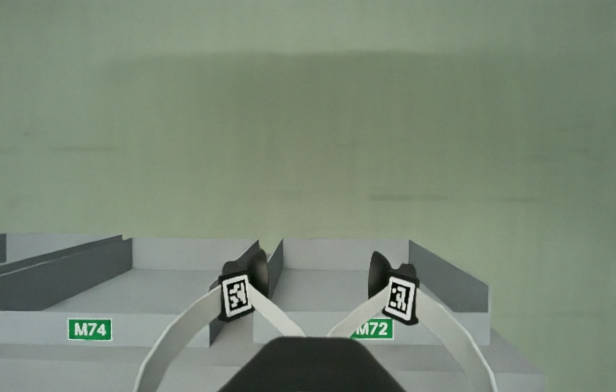

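Scene clock: 60.70 s.
r1.base_odometry: x=+1.658 y=-0.542 heading=-1.650 (m, m, rad; r1's odometry frame)
r1.turned_by_wheels: +0.000 (rad since the last result)
r1.turned_by_imu: +0.000 (rad since the last result)
r1.base_tilt: forward=-0.4 right=-0.2 (deg)
r1.lidar_m: 0.29 0.33 0.42 1.68 1.74 1.76 1.67 1.69 2.24 2.51 0.50 0.34
r1.base_status: not commanded
r1.joint_positions: lift_m=+0.900 arm_m=+0.411 wrist_yaw_rad=+0.000 wrist_pitch_rad=+1.570 wrist_roll_rad=+0.049 gripper_m=+0.010
r1.joint_status: all done
r1.motor_effort: lift_m=+17(17) arm_m=-8(8) wrist_yaw_rad=+1(2) wrist_pitch_rad=+0(1) wrist_roll_rad=+0(0) gripper_m=-25(22) wheel_0=+0(0) wheel_1=-1(1) wheel_2=+0(0) (%)
r1.hand_pose: x=+0.5825 y=-0.0874 z=+0.7900 quat_wxyz=(+0.707, +0.017, +0.707, -0.017) (m; r1's base frame)
r1.wrist_depth_mm: 255 255 253 253 251 249 247 / 256 254 254 251 251 248 247 / 255 254 253 251 249 248 246 / 255 254 252 252 250 248 246 / 255 252 251 186 249 248 246 / 253 253 185 184 185 247 246 / 254 252 251 185 247 247 246
r2.base_odometry: x=+1.324 y=+2.017 heading=+1.069 (m, m, rad; r2's odometry frame)
r2.turned_by_wheels: +0.000 (rad since the last result)
r2.turned_by_imu: +0.000 (rad since the last result)
r2.base_tilt: forward=+0.2 right=+0.5 (deg)
r2.lidar_m: 0.55 0.56 0.81 2.53 2.65 3.42 3.31 3.19 2.30 2.20 1.48 0.59
r2.base_status: not commanded
r2.joint_positions: lift_m=+0.700 arm_m=-0.002 wrist_yaw_rad=+0.000 wrist_pitch_rad=+0.022 wrist_roll_rad=-0.006 gripper_m=+0.057
r2.joint_status: not commanded
r2.motor_effort: lift_m=+21(21) arm_m=+0(0) wrist_yaw_rad=+0(0) wrist_pitch_rad=-8(6) wrist_roll_rad=-1(1) gripper_m=-4(5) wheel_0=+3(3) wheel_1=+0(0) wheel_2=+0(1) (%)
r2.hand_pose: x=+0.4578 y=-0.0874 z=+0.8717 quat_wxyz=(+1.000, -0.003, +0.011, +0.000) (m; r2's base frame)
r2.wrist_depth_mm: 809 809 798 798 778 778 768 / 820 809 798 798 788 778 768 / 820 809 809 788 788 778 778 / 831 820 809 798 788 788 778 / 788 741 741 750 741 788 778 / 452 508 195 512 196 517 778 / 362 357 355 105 359 343 788
pictures: none
No camera images: the call's "cameras" was empty. Leave "cameras" out to get every camera's image.

Scene clock: 62.80 s.
r1.base_odometry: x=+1.658 y=-0.542 heading=-1.650 (m, m, rad; r1's odometry frame)
r1.turned_by_wheels: +0.000 (rad since the last result)
r1.turned_by_imu: +0.000 (rad since the last result)
r1.base_tilt: forward=-0.5 right=-0.2 (deg)
r1.lidar_m: 0.30 0.33 0.42 1.66 1.72 1.79 1.64 1.69 2.22 2.52 0.53 0.33
r1.base_status: not commanded
r1.joint_positions: lift_m=+1.150 arm_m=+0.101 wrist_yaw_rad=+0.000 wrist_pitch_rad=+1.570 wrist_roll_rad=+0.050 gripper_m=+0.010
r1.joint_status: all done
r1.motor_effort: lift_m=+24(25) arm_m=-8(10) wrist_yaw_rad=+2(1) wrist_pitch_rad=+0(1) wrist_roll_rad=-1(0) gripper_m=-21(20) wheel_0=+0(0) wheel_1=-1(1) wheel_2=+0(0) (%)
r1.hand_pose: x=+0.2724 y=-0.0874 z=+1.0394 quat_wxyz=(+0.707, +0.018, +0.707, -0.018) (m; r1's base frame)
r1.wrist_depth_mm: 517 462 508 504 508 504 500 / 517 512 508 504 500 500 500 / 517 508 508 504 504 500 496 / 512 512 508 504 1281 1255 1281 / 1308 1281 1308 185 1281 1255 1255 / 1281 1308 185 185 184 1255 1281 / 1308 1308 1308 184 1281 1281 1255
r2.base_odometry: x=+1.324 y=+2.017 heading=+1.069 (m, m, rad; r2's odometry frame)
r2.turned_by_wheels: +0.000 (rad since the last result)
r2.turned_by_imu: +0.000 (rad since the last result)
r2.base_tilt: forward=+0.1 right=+0.5 (deg)
r2.lidar_m: 0.56 0.57 0.80 2.51 2.63 3.42 3.34 3.21 2.30 2.20 1.47 0.57
r2.base_status: not commanded
r2.joint_positions: lift_m=+0.700 arm_m=-0.002 wrist_yaw_rad=+0.000 wrist_pitch_rad=+0.022 wrist_roll_rad=-0.006 gripper_m=+0.057
r2.joint_status: not commanded
r2.motor_effort: lift_m=+21(21) arm_m=+0(0) wrist_yaw_rad=+1(0) wrist_pitch_rad=-8(7) wrist_roll_rad=-2(1) gripper_m=-2(3) wheel_0=+3(2) wheel_1=+0(0) wheel_2=+0(0) (%)
r2.hand_pose: x=+0.4578 y=-0.0874 z=+0.8717 quat_wxyz=(+1.000, -0.003, +0.011, +0.000) (m; r2's base frame)
r2.wrist_depth_mm: 820 809 788 798 778 768 768 / 820 809 798 788 778 778 768 / 820 809 809 798 788 778 778 / 831 809 809 798 788 788 768 / 788 732 732 741 741 788 768 / 452 508 194 512 196 517 778 / 364 357 357 105 357 342 788
pictures: r1_head_left_camera, r1_head_right_camera, r1_wrist_camera
Images, in order (width x height): r1_head_left_camera 420x672, r1_head_right_camera 420x672, r1_wrist_camera 616x392.

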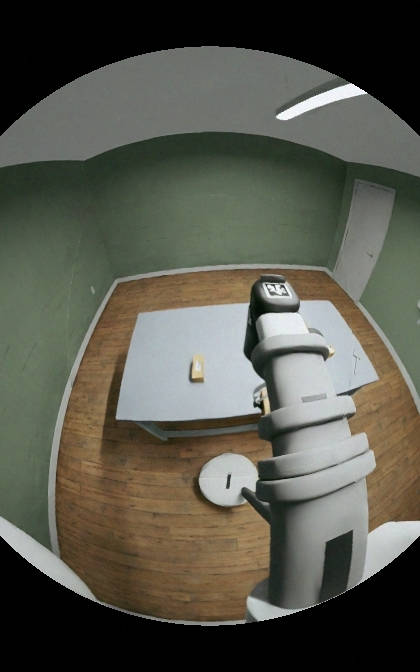

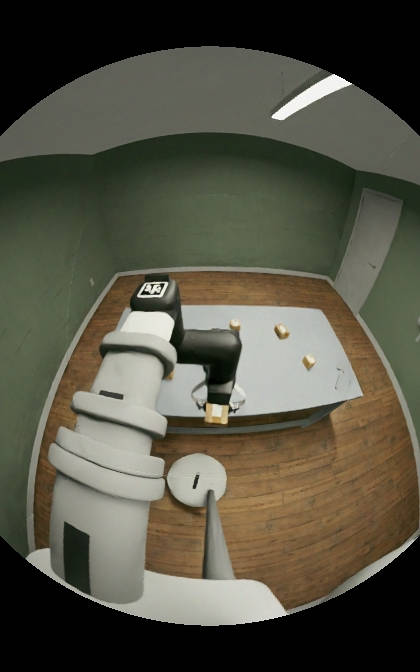

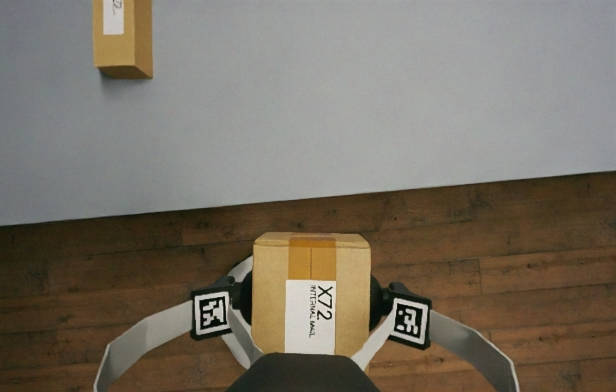

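Call:
execute_actions(actions=[{"r1":{"base":{"translate_m":-0.35}},"r2":{"base":{"rotate_rad":-3.14},"joints":{"lift_m":1.1,"wrist_pitch_rad":1.57,"gripper_m":0.1}}}], cameras=[])

Call:
execute_actions(actions=[{"r1":{"base":{"rotate_rad":-1.5}},"r2":{"base":{"translate_m":2.0},"pace":"fast"}}], cameras=["r1_head_camera","r2_head_camera"])

Scene clock: 71.33 s.
r1.base_odometry: x=+1.686 y=-0.193 heading=-1.650 (m, m, rad; r1's odometry frame)
r1.turned_by_wheels: +0.000 (rad since the last result)
r1.turned_by_imu: +0.000 (rad since the last result)
r1.base_tilt: forward=-0.4 right=-0.1 (deg)
r1.lidar_m: 0.64 0.66 1.79 1.65 1.68 1.41 1.30 1.32 1.74 2.61 1.07 0.72
r1.base_status: done
r1.joint_positions: lift_m=+1.150 arm_m=+0.101 wrist_yaw_rad=+0.000 wrist_pitch_rad=+1.570 wrist_roll_rad=+0.050 gripper_m=+0.010
r1.joint_status: not commanded
r1.motor_effort: lift_m=+24(24) arm_m=-7(8) wrist_yaw_rad=+2(2) wrist_pitch_rad=+0(1) wrist_roll_rad=-1(1) gripper_m=-26(22) wheel_0=+0(7) wheel_1=+0(6) wheel_2=-2(10) (%)
r1.hand_pose: x=+0.2724 y=-0.0874 z=+1.0394 quat_wxyz=(+0.707, +0.018, +0.707, -0.018) (m; r1's base frame)
r1.wrist_depth_mm: 878 1308 1308 1281 1281 1281 1281 / 1308 1281 1281 1281 1281 1308 1255 / 1308 1308 1308 1308 1281 1281 1281 / 1308 1308 1308 1281 1281 1255 1281 / 1308 1308 1308 185 1281 1281 1255 / 1308 1308 185 185 184 1255 1281 / 1308 1336 1281 184 1281 1281 1255
r2.base_odometry: x=+1.324 y=+2.017 heading=-2.070 (m, m, rad; r2's odometry frame)
r2.turned_by_wheels: -3.139 (rad since the last result)
r2.turned_by_imu: -3.171 (rad since the last result)
r2.base_tilt: forward=+0.2 right=+0.5 (deg)
r2.lidar_m: 3.16 3.24 2.32 2.21 1.49 0.60 0.55 0.58 0.79 2.53 2.61 3.42
r2.base_status: done
r2.joint_positions: lift_m=+1.100 arm_m=-0.002 wrist_yaw_rad=+0.000 wrist_pitch_rad=+1.570 wrist_roll_rad=-0.006 gripper_m=+0.100
r2.joint_status: all done
r2.motor_effort: lift_m=+23(24) arm_m=+0(0) wrist_yaw_rad=+1(2) wrist_pitch_rad=+0(5) wrist_roll_rad=-1(1) gripper_m=-1(1) wheel_0=+3(8) wheel_1=+3(9) wheel_2=+2(11) (%)
r2.hand_pose: x=+0.1696 y=-0.0874 z=+0.9895 quat_wxyz=(+0.707, -0.002, +0.707, +0.002) (m; r2's base frame)
r2.wrist_depth_mm: 1229 1229 1229 1205 1205 1182 1182 / 1229 1229 1205 1205 1182 1205 1182 / 1255 1229 1229 1205 1182 1182 1205 / 1229 1205 1229 1205 1205 1182 1160 / 1255 1229 991 1008 1182 1182 1182 / 1255 1229 200 991 215 1182 1182 / 1229 1229 1229 105 1205 1205 1160
pictures: none
No camera images: the call's "cameras" was empty. Leave "cameras" out to get every camera's image.

Scene clock: 78.87 s.
r1.base_odometry: x=+1.686 y=-0.193 heading=+3.134 (m, m, rad; r1's odometry frame)
r1.turned_by_wheels: -1.500 (rad since the last result)
r1.turned_by_imu: -1.492 (rad since the last result)
r1.base_tilt: forward=-0.3 right=+0.0 (deg)
r1.lidar_m: 2.61 0.94 0.69 0.64 0.71 1.72 1.64 1.71 1.39 1.31 1.36 1.82
r1.base_status: done
r1.joint_positions: lift_m=+1.150 arm_m=+0.101 wrist_yaw_rad=+0.000 wrist_pitch_rad=+1.570 wrist_roll_rad=+0.050 gripper_m=+0.010
r1.joint_status: not commanded
r1.motor_effort: lift_m=+24(24) arm_m=-7(7) wrist_yaw_rad=+2(2) wrist_pitch_rad=+0(1) wrist_roll_rad=-1(1) gripper_m=-21(25) wheel_0=+3(7) wheel_1=+2(6) wheel_2=+1(4) (%)
r1.hand_pose: x=+0.2724 y=-0.0874 z=+1.0394 quat_wxyz=(+0.707, +0.018, +0.707, -0.018) (m; r1's base frame)
r1.wrist_depth_mm: 1336 1308 1281 1308 1281 1281 1281 / 1308 1308 1308 1281 1308 1281 1281 / 1336 1308 1281 1281 1308 1281 1255 / 1336 1308 1308 1308 1281 1255 1281 / 1308 1308 1308 185 1281 1255 1255 / 1308 1308 185 185 183 1281 1308 / 1308 1308 1308 184 1281 1255 1229
r2.base_odometry: x=+0.367 y=+0.261 heading=-2.070 (m, m, rad; r2's odometry frame)
r2.turned_by_wheels: +0.000 (rad since the last result)
r2.turned_by_imu: +0.004 (rad since the last result)
r2.base_tilt: forward=+0.1 right=+0.5 (deg)
r2.lidar_m: 1.12 1.32 1.79 2.25 2.35 3.14 3.02 3.13 2.60 2.45 1.83 1.33
r2.base_status: done
r2.joint_positions: lift_m=+1.100 arm_m=-0.002 wrist_yaw_rad=+0.000 wrist_pitch_rad=+1.570 wrist_roll_rad=-0.006 gripper_m=+0.100
r2.joint_status: not commanded
r2.motor_effort: lift_m=+22(23) arm_m=+0(0) wrist_yaw_rad=+1(0) wrist_pitch_rad=-1(0) wrist_roll_rad=-1(2) gripper_m=-2(1) wheel_0=+4(10) wheel_1=+3(9) wheel_2=-1(13) (%)
r2.hand_pose: x=+0.1696 y=-0.0874 z=+0.9895 quat_wxyz=(+0.707, -0.002, +0.707, +0.002) (m; r2's base frame)
r2.wrist_depth_mm: 1229 1255 1205 1205 1205 1182 1182 / 1229 1229 1229 1205 1205 1182 1182 / 1255 1255 1229 1205 1205 1182 1182 / 1255 1255 1229 1205 1205 1205 1160 / 1229 1205 1008 991 1205 1182 1205 / 1229 1205 199 991 215 1205 1182 / 1255 1229 1229 105 1205 1182 1182
pictures: r1_head_camera, r2_head_camera
Images, in order (width x height): r1_head_camera 420x560, r2_head_camera 420x560.

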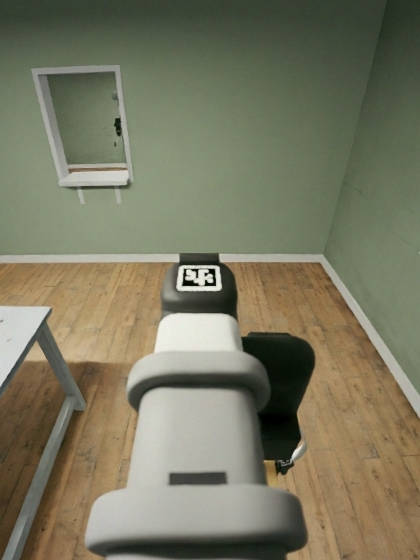

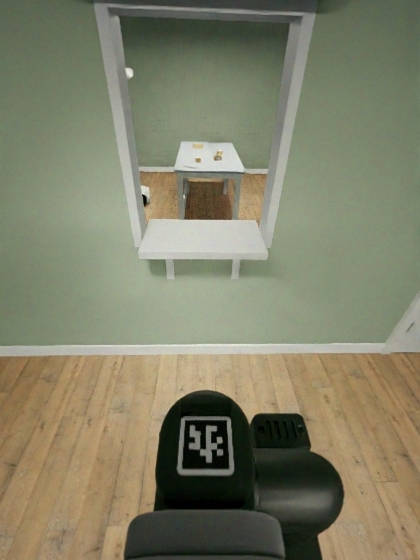

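Call:
execute_actions(actions=[{"r1":{"base":{"translate_m":1.75},"pace":"fast"},"r2":{"base":{"translate_m":0.5}}}], cameras=[])

Call:
execute_actions(actions=[{"r1":{"base":{"strafe_m":1.2}}}], cameras=["r1_head_camera","r2_head_camera"])

Scene clock: 93.13 s.
r1.base_odometry: x=-0.064 y=-0.179 heading=+3.134 (m, m, rad; r1's odometry frame)
r1.turned_by_wheels: +0.000 (rad since the last result)
r1.turned_by_imu: -0.007 (rad since the last result)
r1.base_tilt: forward=-0.5 right=-0.2 (deg)
r1.lidar_m: 0.86 0.92 1.08 3.40 1.06 0.98 3.48 1.91 1.33 1.29 1.26 0.91
r1.base_status: done
r1.joint_positions: lift_m=+1.150 arm_m=+0.101 wrist_yaw_rad=+0.000 wrist_pitch_rad=+1.570 wrist_roll_rad=+0.050 gripper_m=+0.010
r1.joint_status: not commanded
r1.motor_effort: lift_m=+24(24) arm_m=-7(7) wrist_yaw_rad=+2(2) wrist_pitch_rad=-1(1) wrist_roll_rad=-1(1) gripper_m=-23(24) wheel_0=+1(6) wheel_1=+1(6) wheel_2=+2(11) (%)
r1.hand_pose: x=+0.2724 y=-0.0874 z=+1.0394 quat_wxyz=(+0.707, +0.018, +0.707, -0.018) (m; r1's base frame)
r1.wrist_depth_mm: 1205 1205 1229 1229 1182 1229 1229 / 1308 1308 1281 1281 1281 1255 1255 / 1308 1336 1281 1308 1255 1255 1281 / 1308 1336 1308 1308 1281 1255 1255 / 1308 1308 1308 185 1281 1281 1281 / 1308 1281 185 184 185 1281 1281 / 1308 1308 1281 184 1281 1255 1255
r2.base_odometry: x=+0.128 y=-0.178 heading=-2.069 (m, m, rad; r2's odometry frame)
r2.turned_by_wheels: +0.000 (rad since the last result)
r2.turned_by_imu: +0.000 (rad since the last result)
r2.base_tilt: forward=+0.2 right=+0.5 (deg)
r2.lidar_m: 0.63 0.68 1.07 2.28 2.37 3.17 3.60 3.59 2.57 2.44 1.14 0.68
r2.base_status: done
r2.joint_positions: lift_m=+1.100 arm_m=-0.002 wrist_yaw_rad=+0.000 wrist_pitch_rad=+1.570 wrist_roll_rad=-0.006 gripper_m=+0.100
r2.joint_status: not commanded
r2.motor_effort: lift_m=+22(22) arm_m=+0(0) wrist_yaw_rad=+1(0) wrist_pitch_rad=+1(0) wrist_roll_rad=-2(1) gripper_m=-2(2) wheel_0=+3(5) wheel_1=+4(8) wheel_2=-4(13) (%)
r2.hand_pose: x=+0.1696 y=-0.0874 z=+0.9895 quat_wxyz=(+0.707, -0.002, +0.707, +0.002) (m; r2's base frame)
r2.wrist_depth_mm: 1205 1205 1205 1205 1205 1182 1160 / 1229 1229 1205 1205 1205 1182 1182 / 1255 1229 1205 1229 1182 1182 1182 / 1255 1229 1229 1229 1182 1205 1182 / 1255 1255 1008 991 1182 1182 1182 / 1255 1255 200 1025 214 1182 1182 / 1255 1229 1229 105 1205 1182 1182
pictures: none
No camera images: the call's "cameras" was empty. Leave "cameras" out to get every camera's image.

Scene clock: 98.47 s.
r1.base_odometry: x=-0.073 y=-1.379 heading=+3.134 (m, m, rad; r1's odometry frame)
r1.turned_by_wheels: +0.000 (rad since the last result)
r1.turned_by_imu: -0.003 (rad since the last result)
r1.base_tilt: forward=-0.5 right=-0.2 (deg)
r1.lidar_m: 0.73 0.88 1.23 2.23 2.33 0.77 0.72 0.75 2.61 2.51 1.28 0.77
r1.base_status: done
r1.joint_positions: lift_m=+1.150 arm_m=+0.101 wrist_yaw_rad=+0.000 wrist_pitch_rad=+1.570 wrist_roll_rad=+0.050 gripper_m=+0.010
r1.joint_status: not commanded
r1.motor_effort: lift_m=+23(24) arm_m=-7(7) wrist_yaw_rad=+2(2) wrist_pitch_rad=+0(0) wrist_roll_rad=-1(1) gripper_m=-24(21) wheel_0=-1(8) wheel_1=+1(9) wheel_2=+1(1) (%)
r1.hand_pose: x=+0.2724 y=-0.0874 z=+1.0395 quat_wxyz=(+0.707, +0.018, +0.707, -0.018) (m; r1's base frame)
r1.wrist_depth_mm: 1182 1182 1182 1205 1205 1229 1229 / 1308 1308 1308 1281 1281 1281 1281 / 1336 1281 1281 1308 1308 1281 1281 / 1281 1308 1308 1308 1281 1281 1255 / 1308 1308 1308 186 1281 1281 1281 / 1308 1308 185 185 184 1308 1255 / 1308 1308 1255 185 1281 1255 1281
r2.base_odometry: x=+0.128 y=-0.178 heading=-2.069 (m, m, rad; r2's odometry frame)
r2.turned_by_wheels: +0.000 (rad since the last result)
r2.turned_by_imu: -0.001 (rad since the last result)
r2.base_tilt: forward=+0.1 right=+0.5 (deg)
r2.lidar_m: 0.65 0.68 1.07 2.26 2.35 3.15 3.59 3.61 2.58 2.46 1.12 0.71
r2.base_status: not commanded
r2.joint_positions: lift_m=+1.100 arm_m=-0.002 wrist_yaw_rad=+0.000 wrist_pitch_rad=+1.570 wrist_roll_rad=-0.006 gripper_m=+0.100
r2.joint_status: not commanded
r2.motor_effort: lift_m=+22(22) arm_m=+0(0) wrist_yaw_rad=+1(0) wrist_pitch_rad=+1(1) wrist_roll_rad=-1(0) gripper_m=-2(3) wheel_0=+3(3) wheel_1=+4(4) wheel_2=-3(3) (%)
r2.hand_pose: x=+0.1696 y=-0.0874 z=+0.9895 quat_wxyz=(+0.707, -0.002, +0.707, +0.002) (m; r2's base frame)
r2.wrist_depth_mm: 1182 1205 1205 1205 1182 1205 1182 / 1255 1229 1229 1205 1205 1205 1182 / 1255 1255 1229 1205 1205 1182 1182 / 1229 1205 1229 1205 1205 1182 1160 / 1255 1229 1008 1008 1205 1205 1182 / 1255 1229 199 991 214 1205 1182 / 1255 1255 1229 105 1205 1205 1182
pictures: r1_head_camera, r2_head_camera
Images, in order (width x height): r1_head_camera 420x560, r2_head_camera 420x560.

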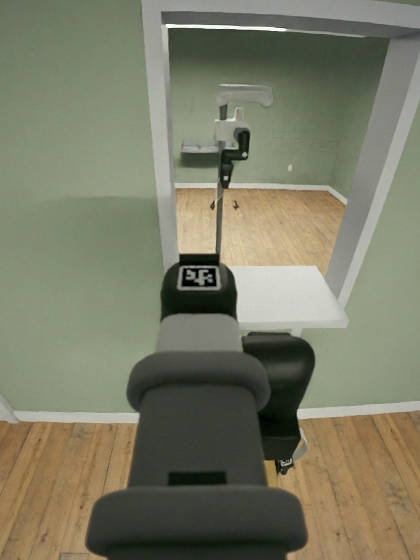

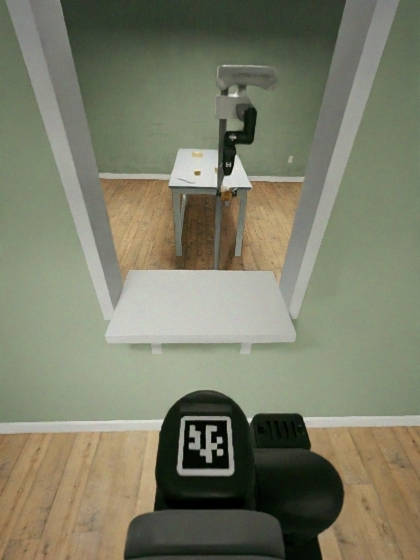

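Call:
execute_actions(actions=[{"r1":{"base":{"translate_m":0.23},"joints":{"arm_m":0.5}}}], cameras=[])

Call:
execute_actions(actions=[{"r1":{"joints":{"lift_m":1.045},"pace":"slow"}}], cameras=["r1_wrist_camera"])

Scene clock: 106.43 s.
r1.base_odometry: x=-0.303 y=-1.377 heading=+3.134 (m, m, rad; r1's odometry frame)
r1.turned_by_wheels: +0.000 (rad since the last result)
r1.turned_by_imu: -0.002 (rad since the last result)
r1.base_tilt: forward=-0.4 right=-0.2 (deg)
r1.lidar_m: 0.53 0.67 0.91 2.20 2.31 3.16 0.95 1.01 2.60 2.52 0.91 0.53
r1.base_status: done
r1.joint_positions: lift_m=+1.150 arm_m=+0.499 wrist_yaw_rad=+0.000 wrist_pitch_rad=+1.570 wrist_roll_rad=+0.050 gripper_m=+0.010
r1.joint_status: all done
r1.motor_effort: lift_m=+23(23) arm_m=+8(7) wrist_yaw_rad=+1(1) wrist_pitch_rad=+1(1) wrist_roll_rad=-1(1) gripper_m=-25(22) wheel_0=+0(4) wheel_1=+1(6) wheel_2=+0(10) (%)
r1.hand_pose: x=+0.6699 y=-0.0874 z=+1.0395 quat_wxyz=(+0.707, +0.017, +0.707, -0.017) (m; r1's base frame)
r1.wrist_depth_mm: 1336 1308 1281 366 364 362 359 / 1308 1308 366 364 362 364 359 / 243 368 366 364 362 357 357 / 242 359 366 364 359 359 357 / 240 357 364 185 362 359 357 / 239 366 185 185 185 359 355 / 1308 364 364 184 359 357 355
r2.base_odometry: x=+0.128 y=-0.178 heading=-2.069 (m, m, rad; r2's odometry frame)
r2.turned_by_wheels: +0.000 (rad since the last result)
r2.turned_by_imu: -0.001 (rad since the last result)
r2.base_tilt: forward=+0.1 right=+0.5 (deg)
r2.lidar_m: 0.64 0.67 1.08 2.28 2.36 3.19 3.57 3.60 2.55 2.45 1.13 0.68
r2.base_status: not commanded
r2.joint_positions: lift_m=+1.100 arm_m=-0.002 wrist_yaw_rad=+0.000 wrist_pitch_rad=+1.570 wrist_roll_rad=-0.006 gripper_m=+0.100
r2.joint_status: not commanded
r2.motor_effort: lift_m=+22(22) arm_m=+0(0) wrist_yaw_rad=+0(0) wrist_pitch_rad=-1(0) wrist_roll_rad=-2(1) gripper_m=-2(3) wheel_0=+3(3) wheel_1=+4(4) wheel_2=-3(4) (%)
r2.hand_pose: x=+0.1696 y=-0.0874 z=+0.9895 quat_wxyz=(+0.707, -0.002, +0.707, +0.002) (m; r2's base frame)
r2.wrist_depth_mm: 1182 1205 1229 1205 1182 1182 1160 / 1229 1229 1205 1182 1205 1182 1205 / 1255 1229 1229 1229 1205 1182 1182 / 1229 1255 1205 1205 1205 1182 1205 / 1229 1229 1008 1008 1205 1182 1182 / 1255 1229 199 991 215 1182 1182 / 1255 1229 1205 105 1205 1205 1182
pictures: none
No camera images: the call's "cameras" was empty. Leave "cameras" out to get every camera's image.

Scene clock: 108.17 s.
r1.base_odometry: x=-0.303 y=-1.377 heading=+3.134 (m, m, rad; r1's odometry frame)
r1.turned_by_wheels: +0.000 (rad since the last result)
r1.turned_by_imu: +0.000 (rad since the last result)
r1.base_tilt: forward=-0.5 right=-0.1 (deg)
r1.lidar_m: 0.51 0.67 0.92 2.22 2.33 3.15 0.95 1.01 2.60 2.51 0.93 0.55
r1.base_status: not commanded
r1.joint_positions: lift_m=+1.045 arm_m=+0.499 wrist_yaw_rad=+0.000 wrist_pitch_rad=+1.570 wrist_roll_rad=+0.050 gripper_m=+0.010
r1.joint_status: all done
r1.motor_effort: lift_m=+17(22) arm_m=+7(8) wrist_yaw_rad=+1(1) wrist_pitch_rad=+1(0) wrist_roll_rad=-1(1) gripper_m=-23(24) wheel_0=+0(0) wheel_1=+1(1) wheel_2=+0(0) (%)
r1.hand_pose: x=+0.6699 y=-0.0874 z=+0.9350 quat_wxyz=(+0.707, +0.017, +0.707, -0.017) (m; r1's base frame)
r1.wrist_depth_mm: 1229 262 260 258 257 255 255 / 1182 262 258 259 256 256 254 / 243 260 258 257 257 255 254 / 242 260 259 257 256 255 253 / 241 259 258 185 255 254 253 / 240 258 185 185 185 254 252 / 1205 258 258 185 255 252 252
r2.base_odometry: x=+0.128 y=-0.178 heading=-2.069 (m, m, rad; r2's odometry frame)
r2.turned_by_wheels: +0.000 (rad since the last result)
r2.turned_by_imu: +0.000 (rad since the last result)
r2.base_tilt: forward=+0.2 right=+0.5 (deg)
r2.lidar_m: 0.64 0.67 1.07 2.27 2.36 3.19 3.59 3.63 2.55 2.44 1.13 0.68
r2.base_status: not commanded
r2.joint_positions: lift_m=+1.100 arm_m=-0.002 wrist_yaw_rad=+0.000 wrist_pitch_rad=+1.570 wrist_roll_rad=-0.006 gripper_m=+0.100
r2.joint_status: not commanded
r2.motor_effort: lift_m=+22(22) arm_m=+0(0) wrist_yaw_rad=+1(0) wrist_pitch_rad=+0(1) wrist_roll_rad=-2(2) gripper_m=-2(1) wheel_0=+3(4) wheel_1=+4(4) wheel_2=-3(4) (%)
r2.hand_pose: x=+0.1696 y=-0.0874 z=+0.9895 quat_wxyz=(+0.707, -0.002, +0.707, +0.002) (m; r2's base frame)
r2.wrist_depth_mm: 1182 1182 1205 1205 1205 1182 1182 / 1255 1255 1205 1205 1205 1182 1182 / 1255 1229 1205 1205 1205 1205 1182 / 1255 1229 1229 1205 1205 1205 1182 / 1255 1229 991 991 1182 1205 1182 / 1255 1229 199 991 215 1182 1182 / 1229 1229 1229 105 1205 1182 1182
pictures: r1_wrist_camera
Images, in order (width x height): r1_wrist_camera 616x392.

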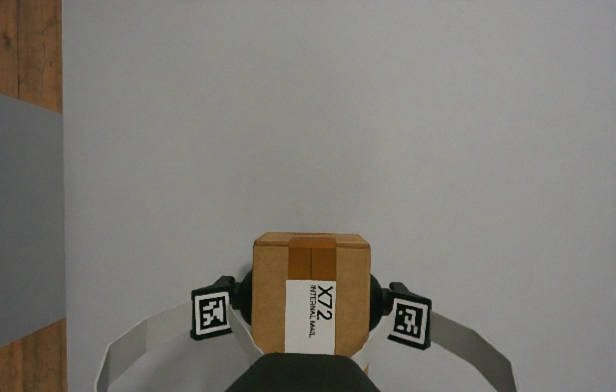

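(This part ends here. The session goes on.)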